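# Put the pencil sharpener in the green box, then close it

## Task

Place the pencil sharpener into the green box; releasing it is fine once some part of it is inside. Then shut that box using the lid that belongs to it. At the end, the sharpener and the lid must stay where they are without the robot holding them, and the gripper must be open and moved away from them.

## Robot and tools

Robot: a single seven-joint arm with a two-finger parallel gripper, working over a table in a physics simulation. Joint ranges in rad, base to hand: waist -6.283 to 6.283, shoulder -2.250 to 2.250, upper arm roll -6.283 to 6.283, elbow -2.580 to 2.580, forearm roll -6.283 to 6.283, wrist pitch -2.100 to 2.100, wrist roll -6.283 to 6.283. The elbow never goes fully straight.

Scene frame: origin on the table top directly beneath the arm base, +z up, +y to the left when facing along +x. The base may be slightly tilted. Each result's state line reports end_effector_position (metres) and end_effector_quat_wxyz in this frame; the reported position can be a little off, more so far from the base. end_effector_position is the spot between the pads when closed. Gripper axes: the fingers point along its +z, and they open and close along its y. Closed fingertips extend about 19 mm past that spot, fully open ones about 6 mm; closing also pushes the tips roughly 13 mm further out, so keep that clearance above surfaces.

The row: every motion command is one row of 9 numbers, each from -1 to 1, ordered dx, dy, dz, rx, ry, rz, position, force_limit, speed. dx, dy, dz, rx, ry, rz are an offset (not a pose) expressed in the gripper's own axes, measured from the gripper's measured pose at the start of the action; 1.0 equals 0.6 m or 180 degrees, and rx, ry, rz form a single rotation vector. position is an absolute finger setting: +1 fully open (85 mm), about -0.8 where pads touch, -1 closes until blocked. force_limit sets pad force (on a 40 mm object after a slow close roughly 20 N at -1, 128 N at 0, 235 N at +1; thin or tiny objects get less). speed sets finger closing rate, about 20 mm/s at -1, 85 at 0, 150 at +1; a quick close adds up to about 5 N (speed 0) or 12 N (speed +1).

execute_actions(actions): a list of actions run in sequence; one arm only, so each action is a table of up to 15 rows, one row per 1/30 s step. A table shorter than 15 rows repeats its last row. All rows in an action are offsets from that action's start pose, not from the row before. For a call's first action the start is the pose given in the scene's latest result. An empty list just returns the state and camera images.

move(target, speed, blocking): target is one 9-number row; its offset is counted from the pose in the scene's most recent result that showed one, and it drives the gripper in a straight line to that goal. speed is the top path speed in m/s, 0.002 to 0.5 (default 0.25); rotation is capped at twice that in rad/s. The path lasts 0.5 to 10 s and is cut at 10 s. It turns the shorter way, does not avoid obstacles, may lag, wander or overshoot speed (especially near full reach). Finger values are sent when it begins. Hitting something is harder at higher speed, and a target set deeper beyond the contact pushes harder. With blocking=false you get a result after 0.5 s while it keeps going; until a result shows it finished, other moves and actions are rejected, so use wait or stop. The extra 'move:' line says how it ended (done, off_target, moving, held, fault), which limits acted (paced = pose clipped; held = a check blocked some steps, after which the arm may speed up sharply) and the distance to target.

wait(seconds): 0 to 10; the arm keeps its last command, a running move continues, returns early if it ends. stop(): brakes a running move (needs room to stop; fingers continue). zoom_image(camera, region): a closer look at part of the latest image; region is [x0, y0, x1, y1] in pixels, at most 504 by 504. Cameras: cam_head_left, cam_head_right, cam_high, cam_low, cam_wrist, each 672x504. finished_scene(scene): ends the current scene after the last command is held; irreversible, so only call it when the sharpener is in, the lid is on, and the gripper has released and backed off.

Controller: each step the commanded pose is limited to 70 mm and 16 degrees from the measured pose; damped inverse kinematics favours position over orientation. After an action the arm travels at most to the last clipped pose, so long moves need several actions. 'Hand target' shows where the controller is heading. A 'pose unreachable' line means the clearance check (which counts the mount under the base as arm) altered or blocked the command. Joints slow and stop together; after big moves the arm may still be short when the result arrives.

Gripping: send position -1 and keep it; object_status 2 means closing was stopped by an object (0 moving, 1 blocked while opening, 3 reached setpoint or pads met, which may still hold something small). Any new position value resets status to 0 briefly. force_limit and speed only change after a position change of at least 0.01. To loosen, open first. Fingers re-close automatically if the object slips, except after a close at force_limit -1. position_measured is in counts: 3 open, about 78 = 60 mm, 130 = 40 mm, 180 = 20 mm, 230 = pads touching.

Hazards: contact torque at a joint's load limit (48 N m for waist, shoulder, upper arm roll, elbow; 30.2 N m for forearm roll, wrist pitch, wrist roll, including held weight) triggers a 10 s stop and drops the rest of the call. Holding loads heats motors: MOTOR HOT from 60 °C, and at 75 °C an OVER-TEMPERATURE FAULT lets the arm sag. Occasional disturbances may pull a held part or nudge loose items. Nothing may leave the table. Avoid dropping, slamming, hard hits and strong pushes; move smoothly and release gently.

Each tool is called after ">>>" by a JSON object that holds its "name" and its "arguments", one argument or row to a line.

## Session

>>> {"name": "execute_actions", "arguments": {
  "actions": []
}}

Scene clock: 0.00 s.
end_effector_position=(+0.3586, -0.1698, +0.1398) position_measured=3 object_status=3 end_effector_quat_wxyz=(+0.267, +0.693, -0.670, -0.013)
Joint positions: [ 0.052 -0.016 -0.289  2.389  0.918  1.009  1.967]
Joint velocities: [ 0.     0.     0.     0.     0.    -0.001 -0.001]
Hand target: +0.359, -0.170, +0.140; +0.267, +0.693, -0.670, -0.013

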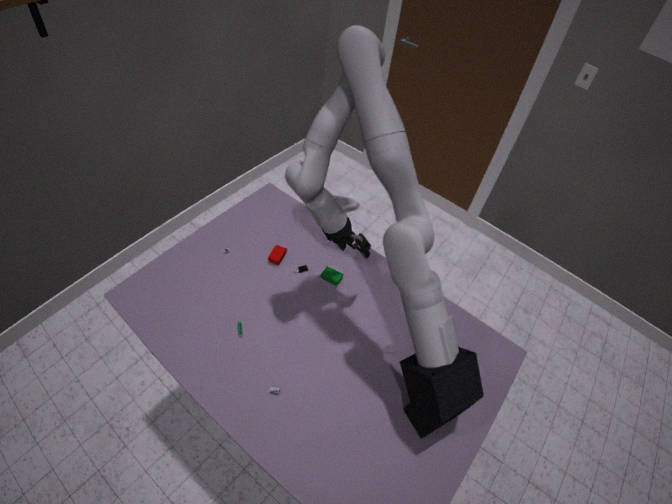

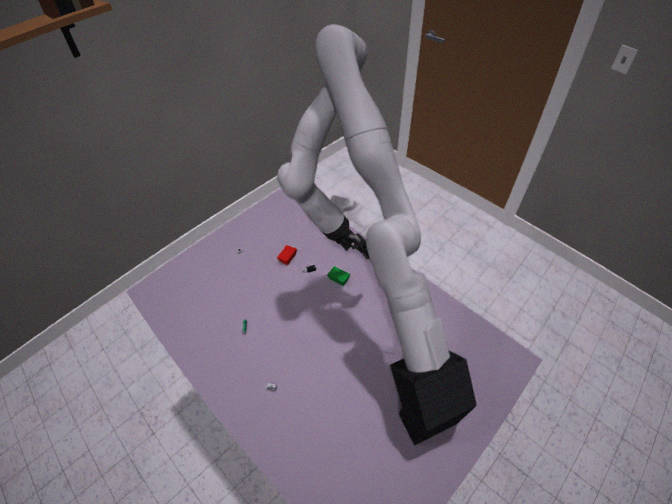

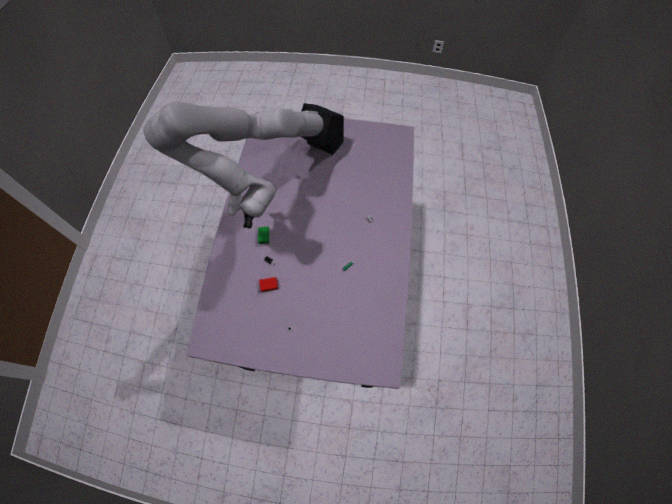

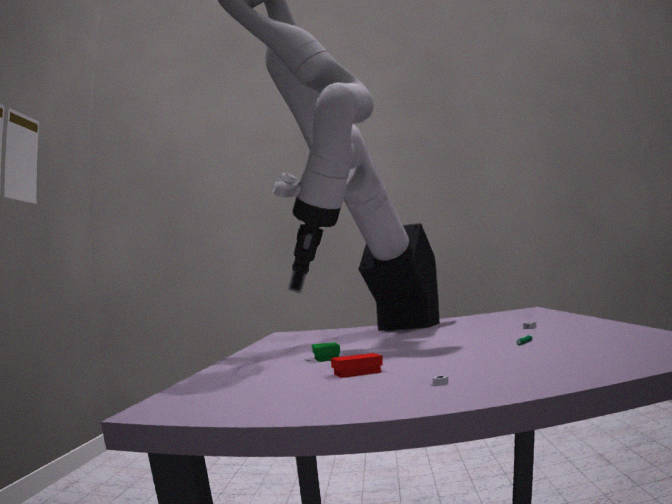

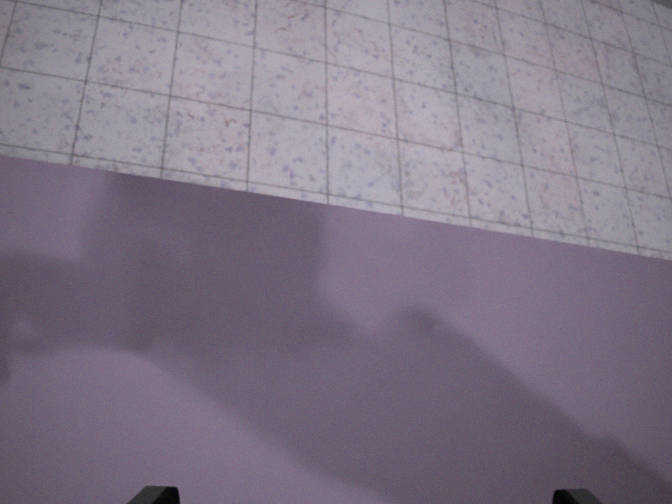

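>>> {"name": "move", "arguments": {
  "target": [0,0.033,-0.14,0.13,-0.114,0,1,-0.6,0]
}}

Scene clock: 18.10 s.
end_effector_position=(+0.3719, -0.1390, +0.2190) position_measured=3 object_status=3 end_effector_quat_wxyz=(-0.001, +0.719, -0.695, -0.002)
Joint positions: [-0.113 -0.687 -0.12   2.557  0.699  0.77   2.405]
Joint velocities: [-0.004 -0.011  0.    -0.001 -0.005 -0.001  0.005]
Hand target: +0.372, -0.139, +0.219; -0.002, +0.719, -0.695, -0.002
Off the commanded pose: 0.001 m, 0 deg.
move: done

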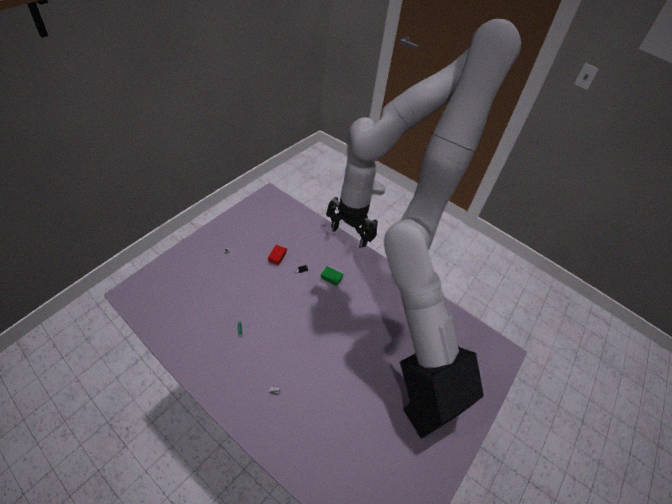

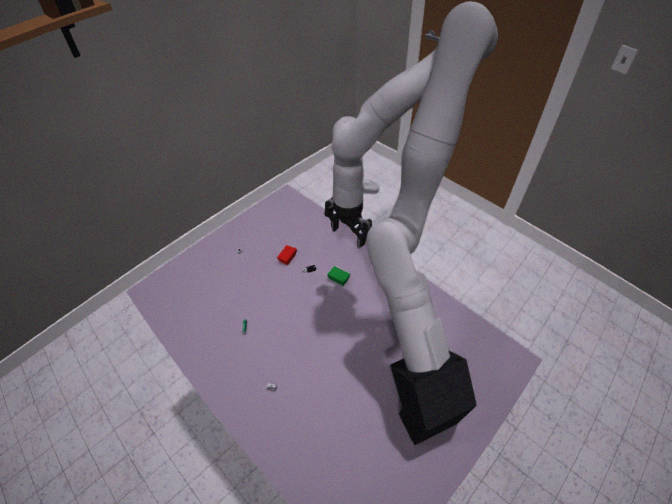

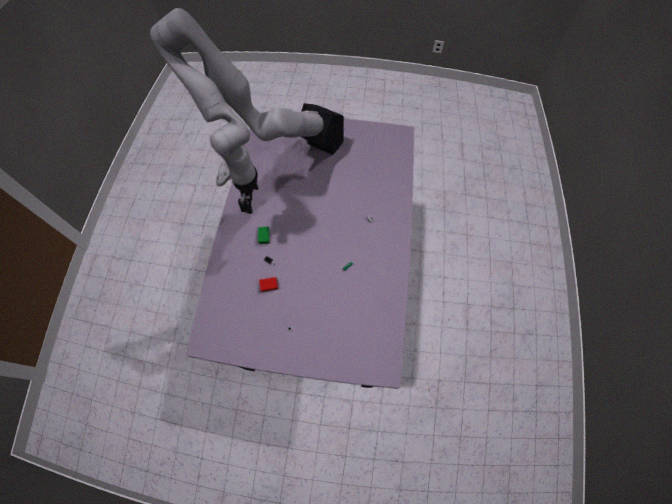

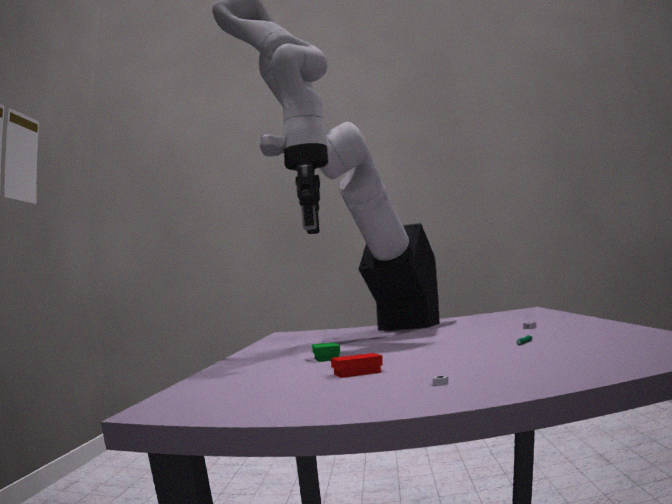

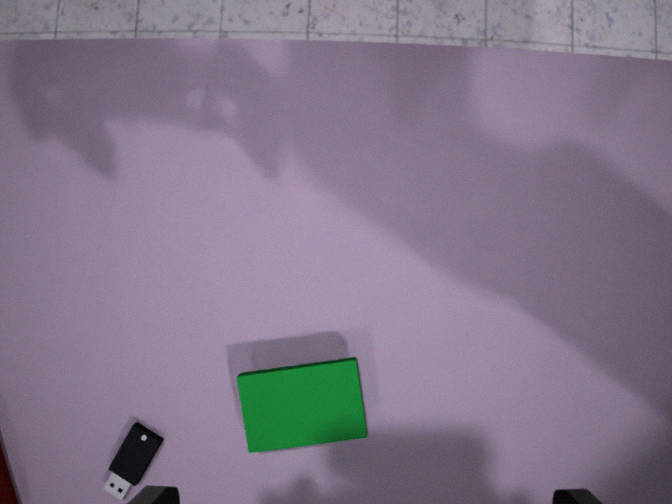

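>>> {"name": "move", "arguments": {
  "target": [-0.027,-0.062,0.18,0,0,0.456,1,-0.6,0],
  "speed": 0.2
}}

Scene clock: 28.33 s.
end_effector_position=(+0.4099, -0.1210, +0.1116) position_measured=3 object_status=3 end_effector_quat_wxyz=(+0.001, -0.086, +0.996, +0.003)
Joint positions: [ 1.436 -0.325 -1.037  2.571  0.937 -0.123  0.921]
Joint velocities: [ 0.094 -0.031 -0.053  0.016 -0.033 -0.06   0.034]
Hand target: +0.410, -0.122, +0.112; +0.001, -0.085, +0.996, +0.001
Off the commanded pose: 0.002 m, 0 deg.
move: done

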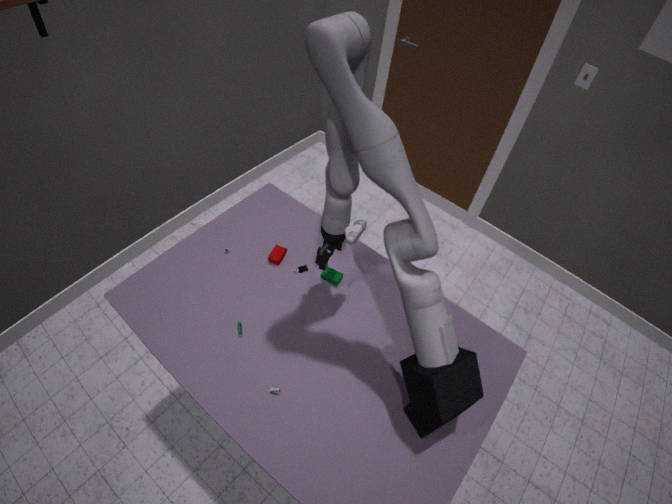

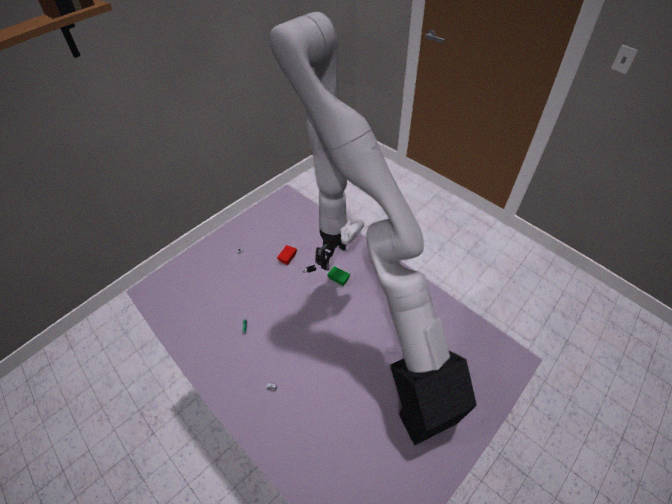

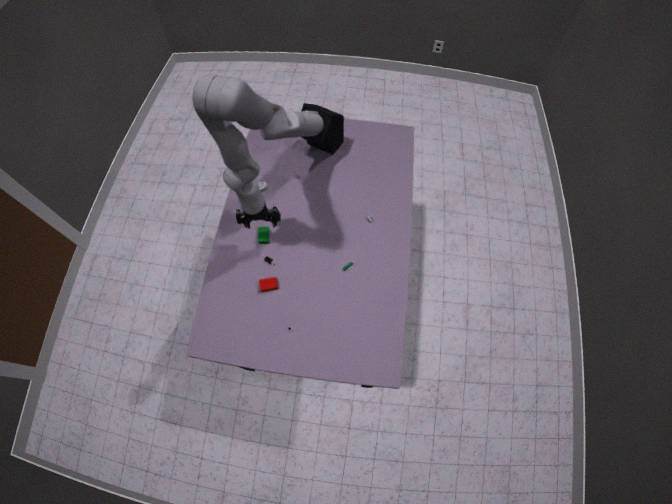

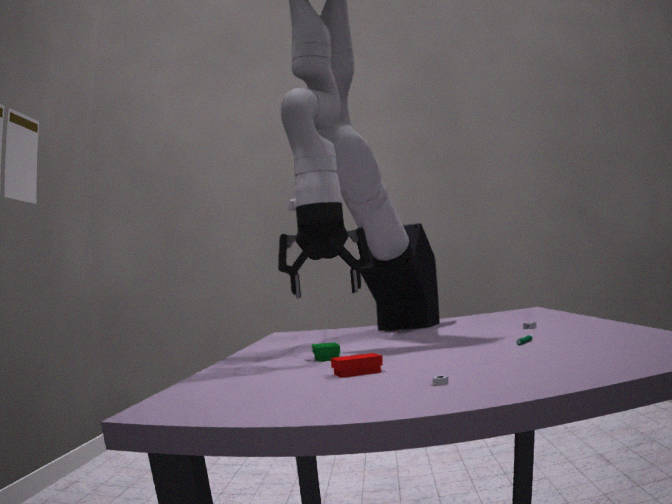

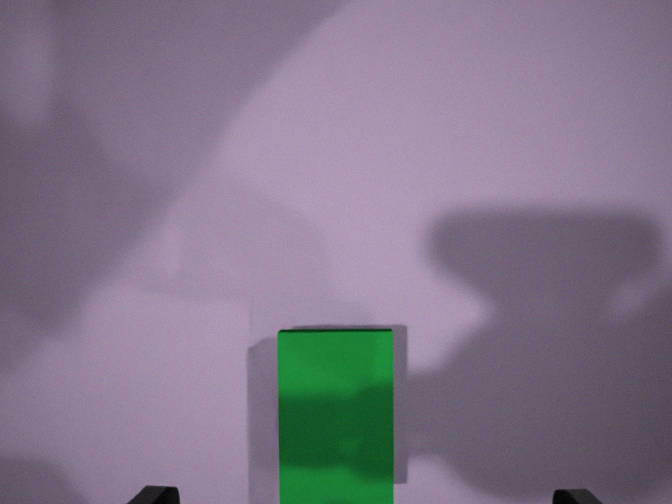

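>>> {"name": "move", "arguments": {
  "target": [0.01,-0.02,0.145,0,0,0,0.3,-0.6,0],
  "speed": 0.08
}}

>>> {"name": "zoom_image", "arguments": {
  "camera": "cam_low",
  "region": [260, 270, 400, 380]
}}

Scene clock: 33.83 s.
end_effector_position=(+0.4078, -0.1331, +0.0252) position_measured=91 object_status=3 end_effector_quat_wxyz=(+0.003, -0.087, +0.996, +0.002)
Joint positions: [ 2.551 -0.485 -1.886  2.554  0.698 -0.583  1.234]
Joint velocities: [ 0.03  -0.02  -0.002  0.01  -0.004 -0.024  0.008]
Hand target: +0.407, -0.134, +0.025; +0.002, -0.087, +0.996, +0.001
Off the commanded pose: 0.002 m, 0 deg.
move: done

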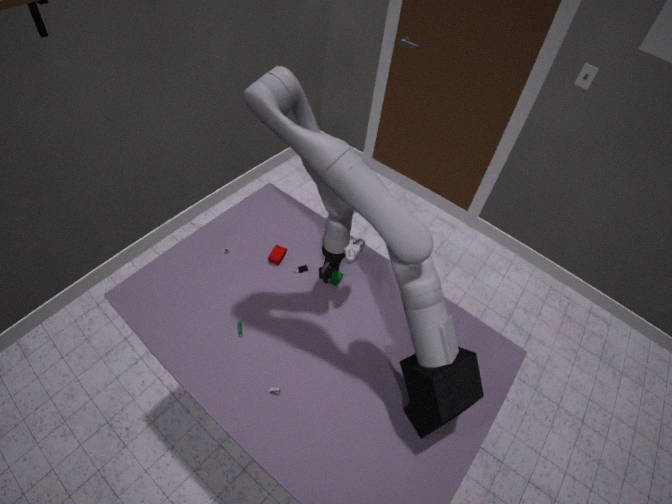

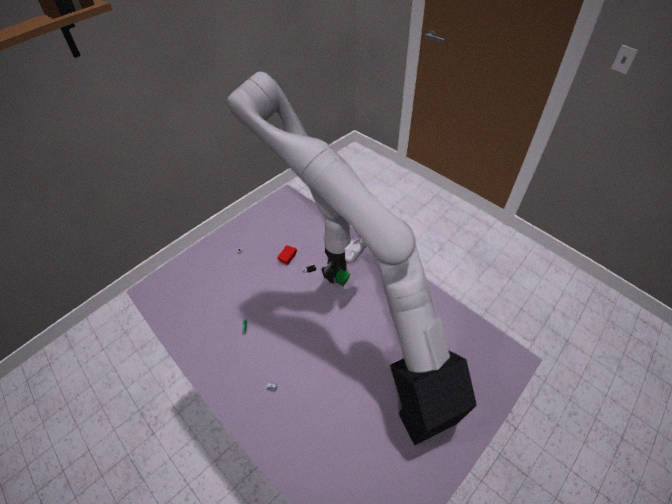

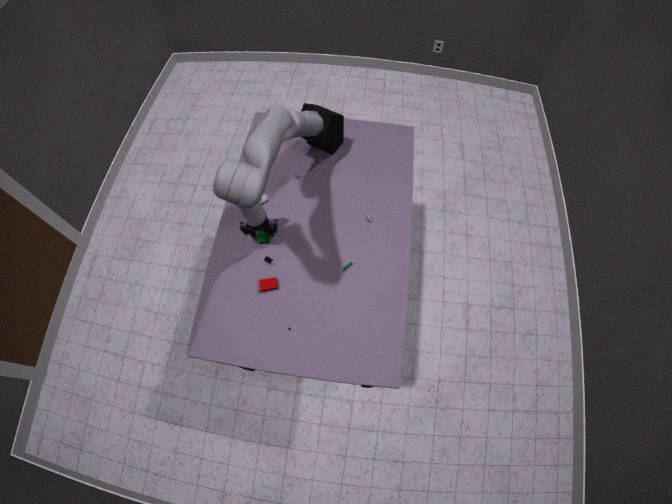

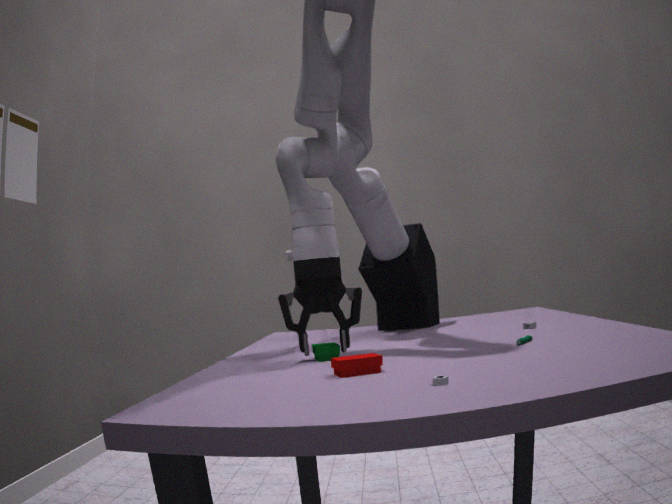

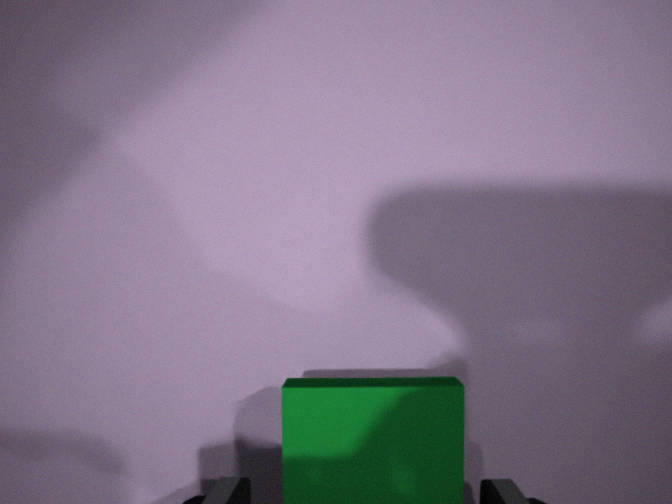

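Region (260, 270, 400, 380) of cam_low's 672x504 image, scaled by 3.600, with more detail than that image has; it fills the top 396 rows of this view, and the rest is white.

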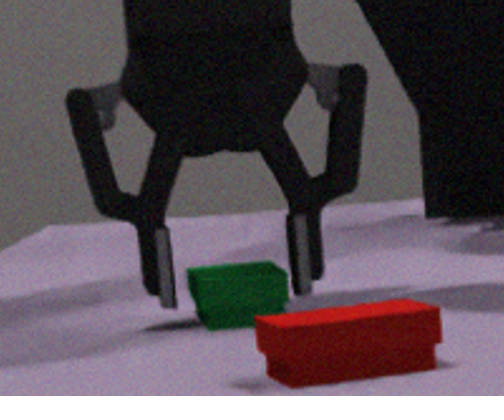

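>>> {"name": "zoom_image", "arguments": {
  "camera": "cam_low",
  "region": [200, 220, 460, 420]
}}

Region (200, 220, 460, 420) of cam_low's 672x504 image, scaled by 1.938, with more detail than that image has; it fills the top 388 rows of this view, and the rest is white.

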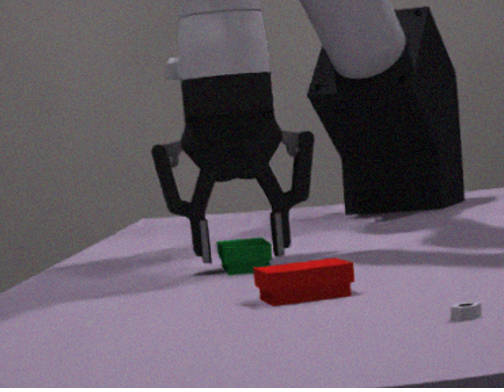

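Looks fine; grip.

>>> {"name": "execute_actions", "arguments": {
  "actions": [
    [[0,0,0,0,0,0,-1,-0.6,-0.5]],
    [[0,0,0,0,0,0,-1,-0.6,-0.5]],
    [[0,0,0,0,0,0,-1,-0.6,-0.5]],
    [[0,0,0,0,0,0,-1,-0.6,-0.5]]
  ]
}}

>>> {"name": "move", "arguments": {
  "target": [0,0,-0.07,0,0,0,-1,-0.6,-0.5],
  "speed": 0.04
}}

Scene clock: 54.17 s.
end_effector_position=(+0.4078, -0.1331, +0.0254) position_measured=134 object_status=2 end_effector_quat_wxyz=(+0.003, -0.087, +0.996, +0.002)
Joint positions: [ 2.551 -0.485 -1.885  2.554  0.698 -0.583  1.234]
Joint velocities: [-0.     0.001  0.001  0.    -0.    -0.    -0.   ]
Hand target: +0.408, -0.133, +0.025; +0.003, -0.087, +0.996, +0.002
Off the commanded pose: 0.000 m, 0 deg.

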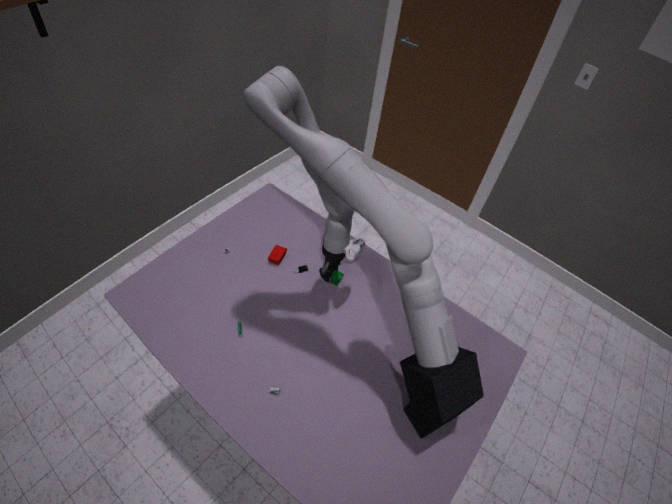

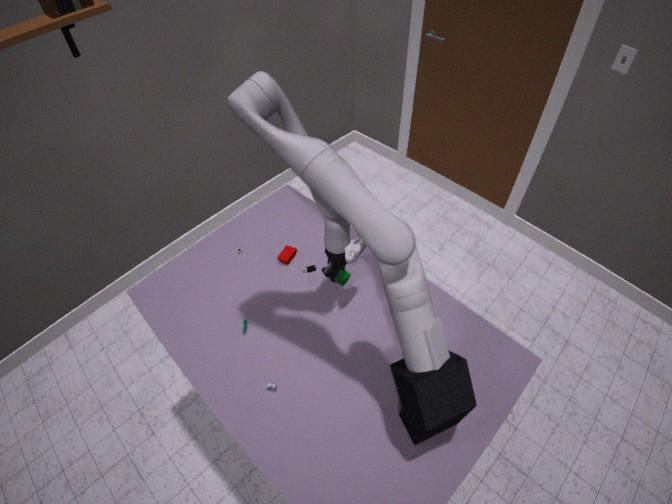

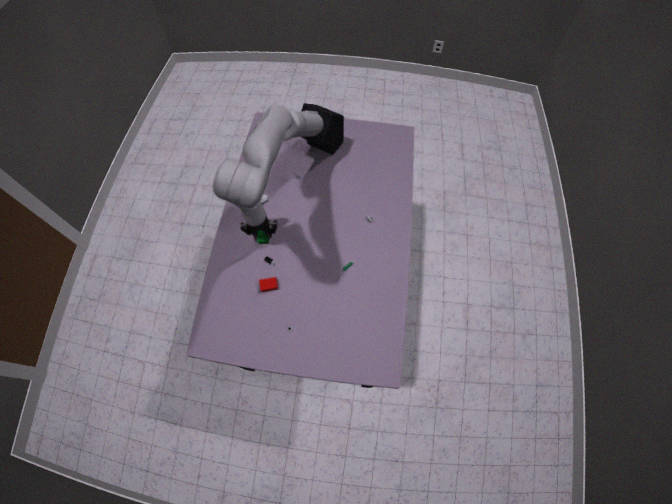

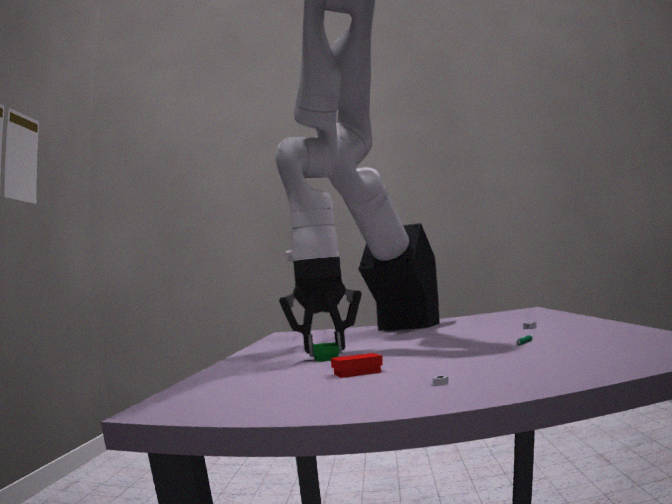

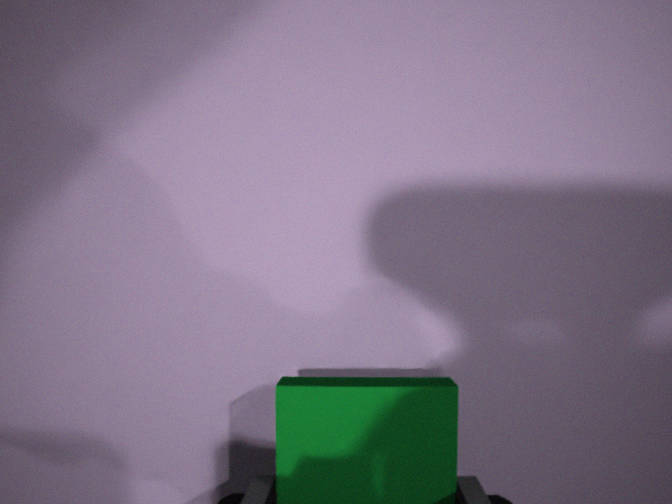

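Scene clock: 55.60 s.
end_effector_position=(+0.4068, -0.1342, +0.0670) position_measured=134 object_status=2 end_effector_quat_wxyz=(+0.003, -0.085, +0.996, +0.002)
Joint positions: [ 2.172 -0.322 -1.604  2.575  0.679 -0.369  1.268]
Joint velocities: [-0.037  0.004  0.013 -0.001  0.001  0.014 -0.004]
Hand target: +0.407, -0.133, +0.067; +0.003, -0.086, +0.996, +0.003
Off the commanded pose: 0.001 m, 0 deg.
move: done

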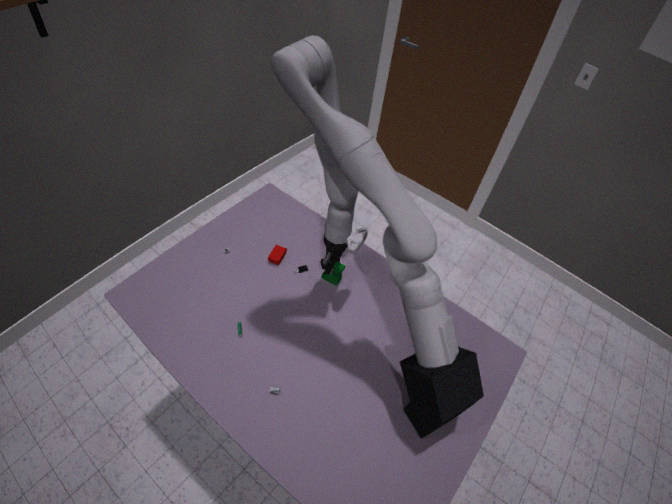

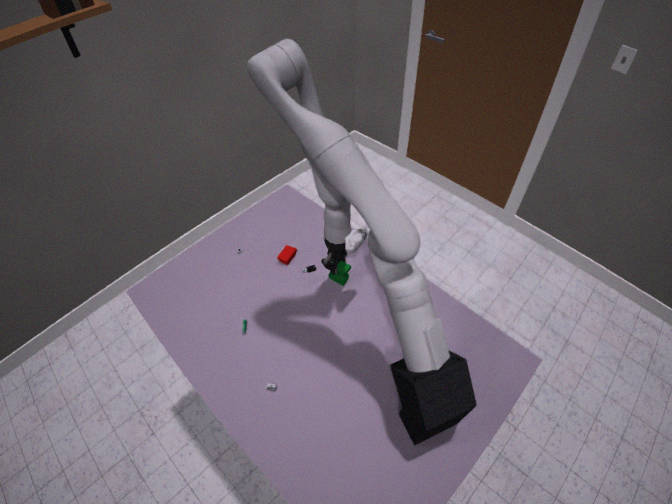

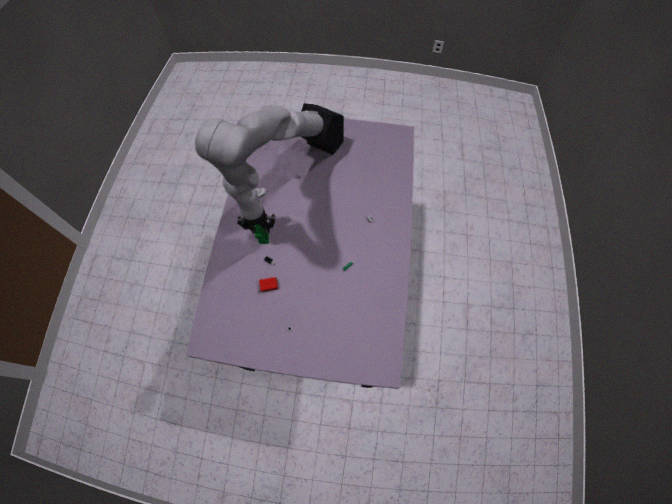

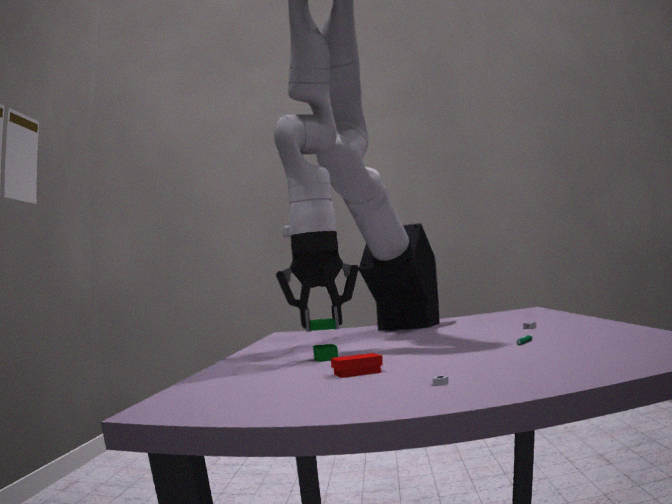

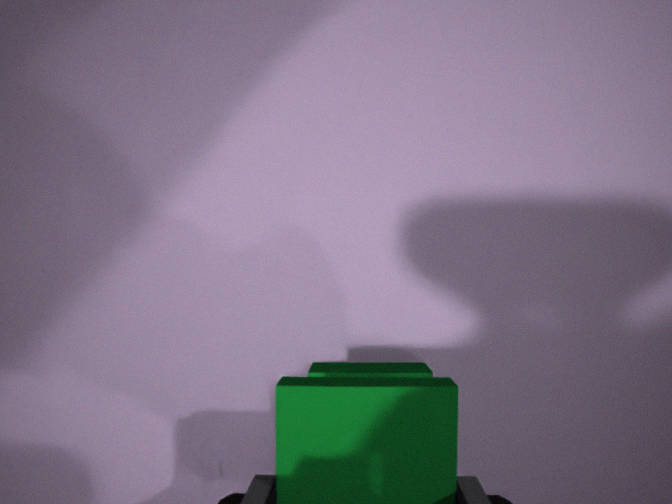

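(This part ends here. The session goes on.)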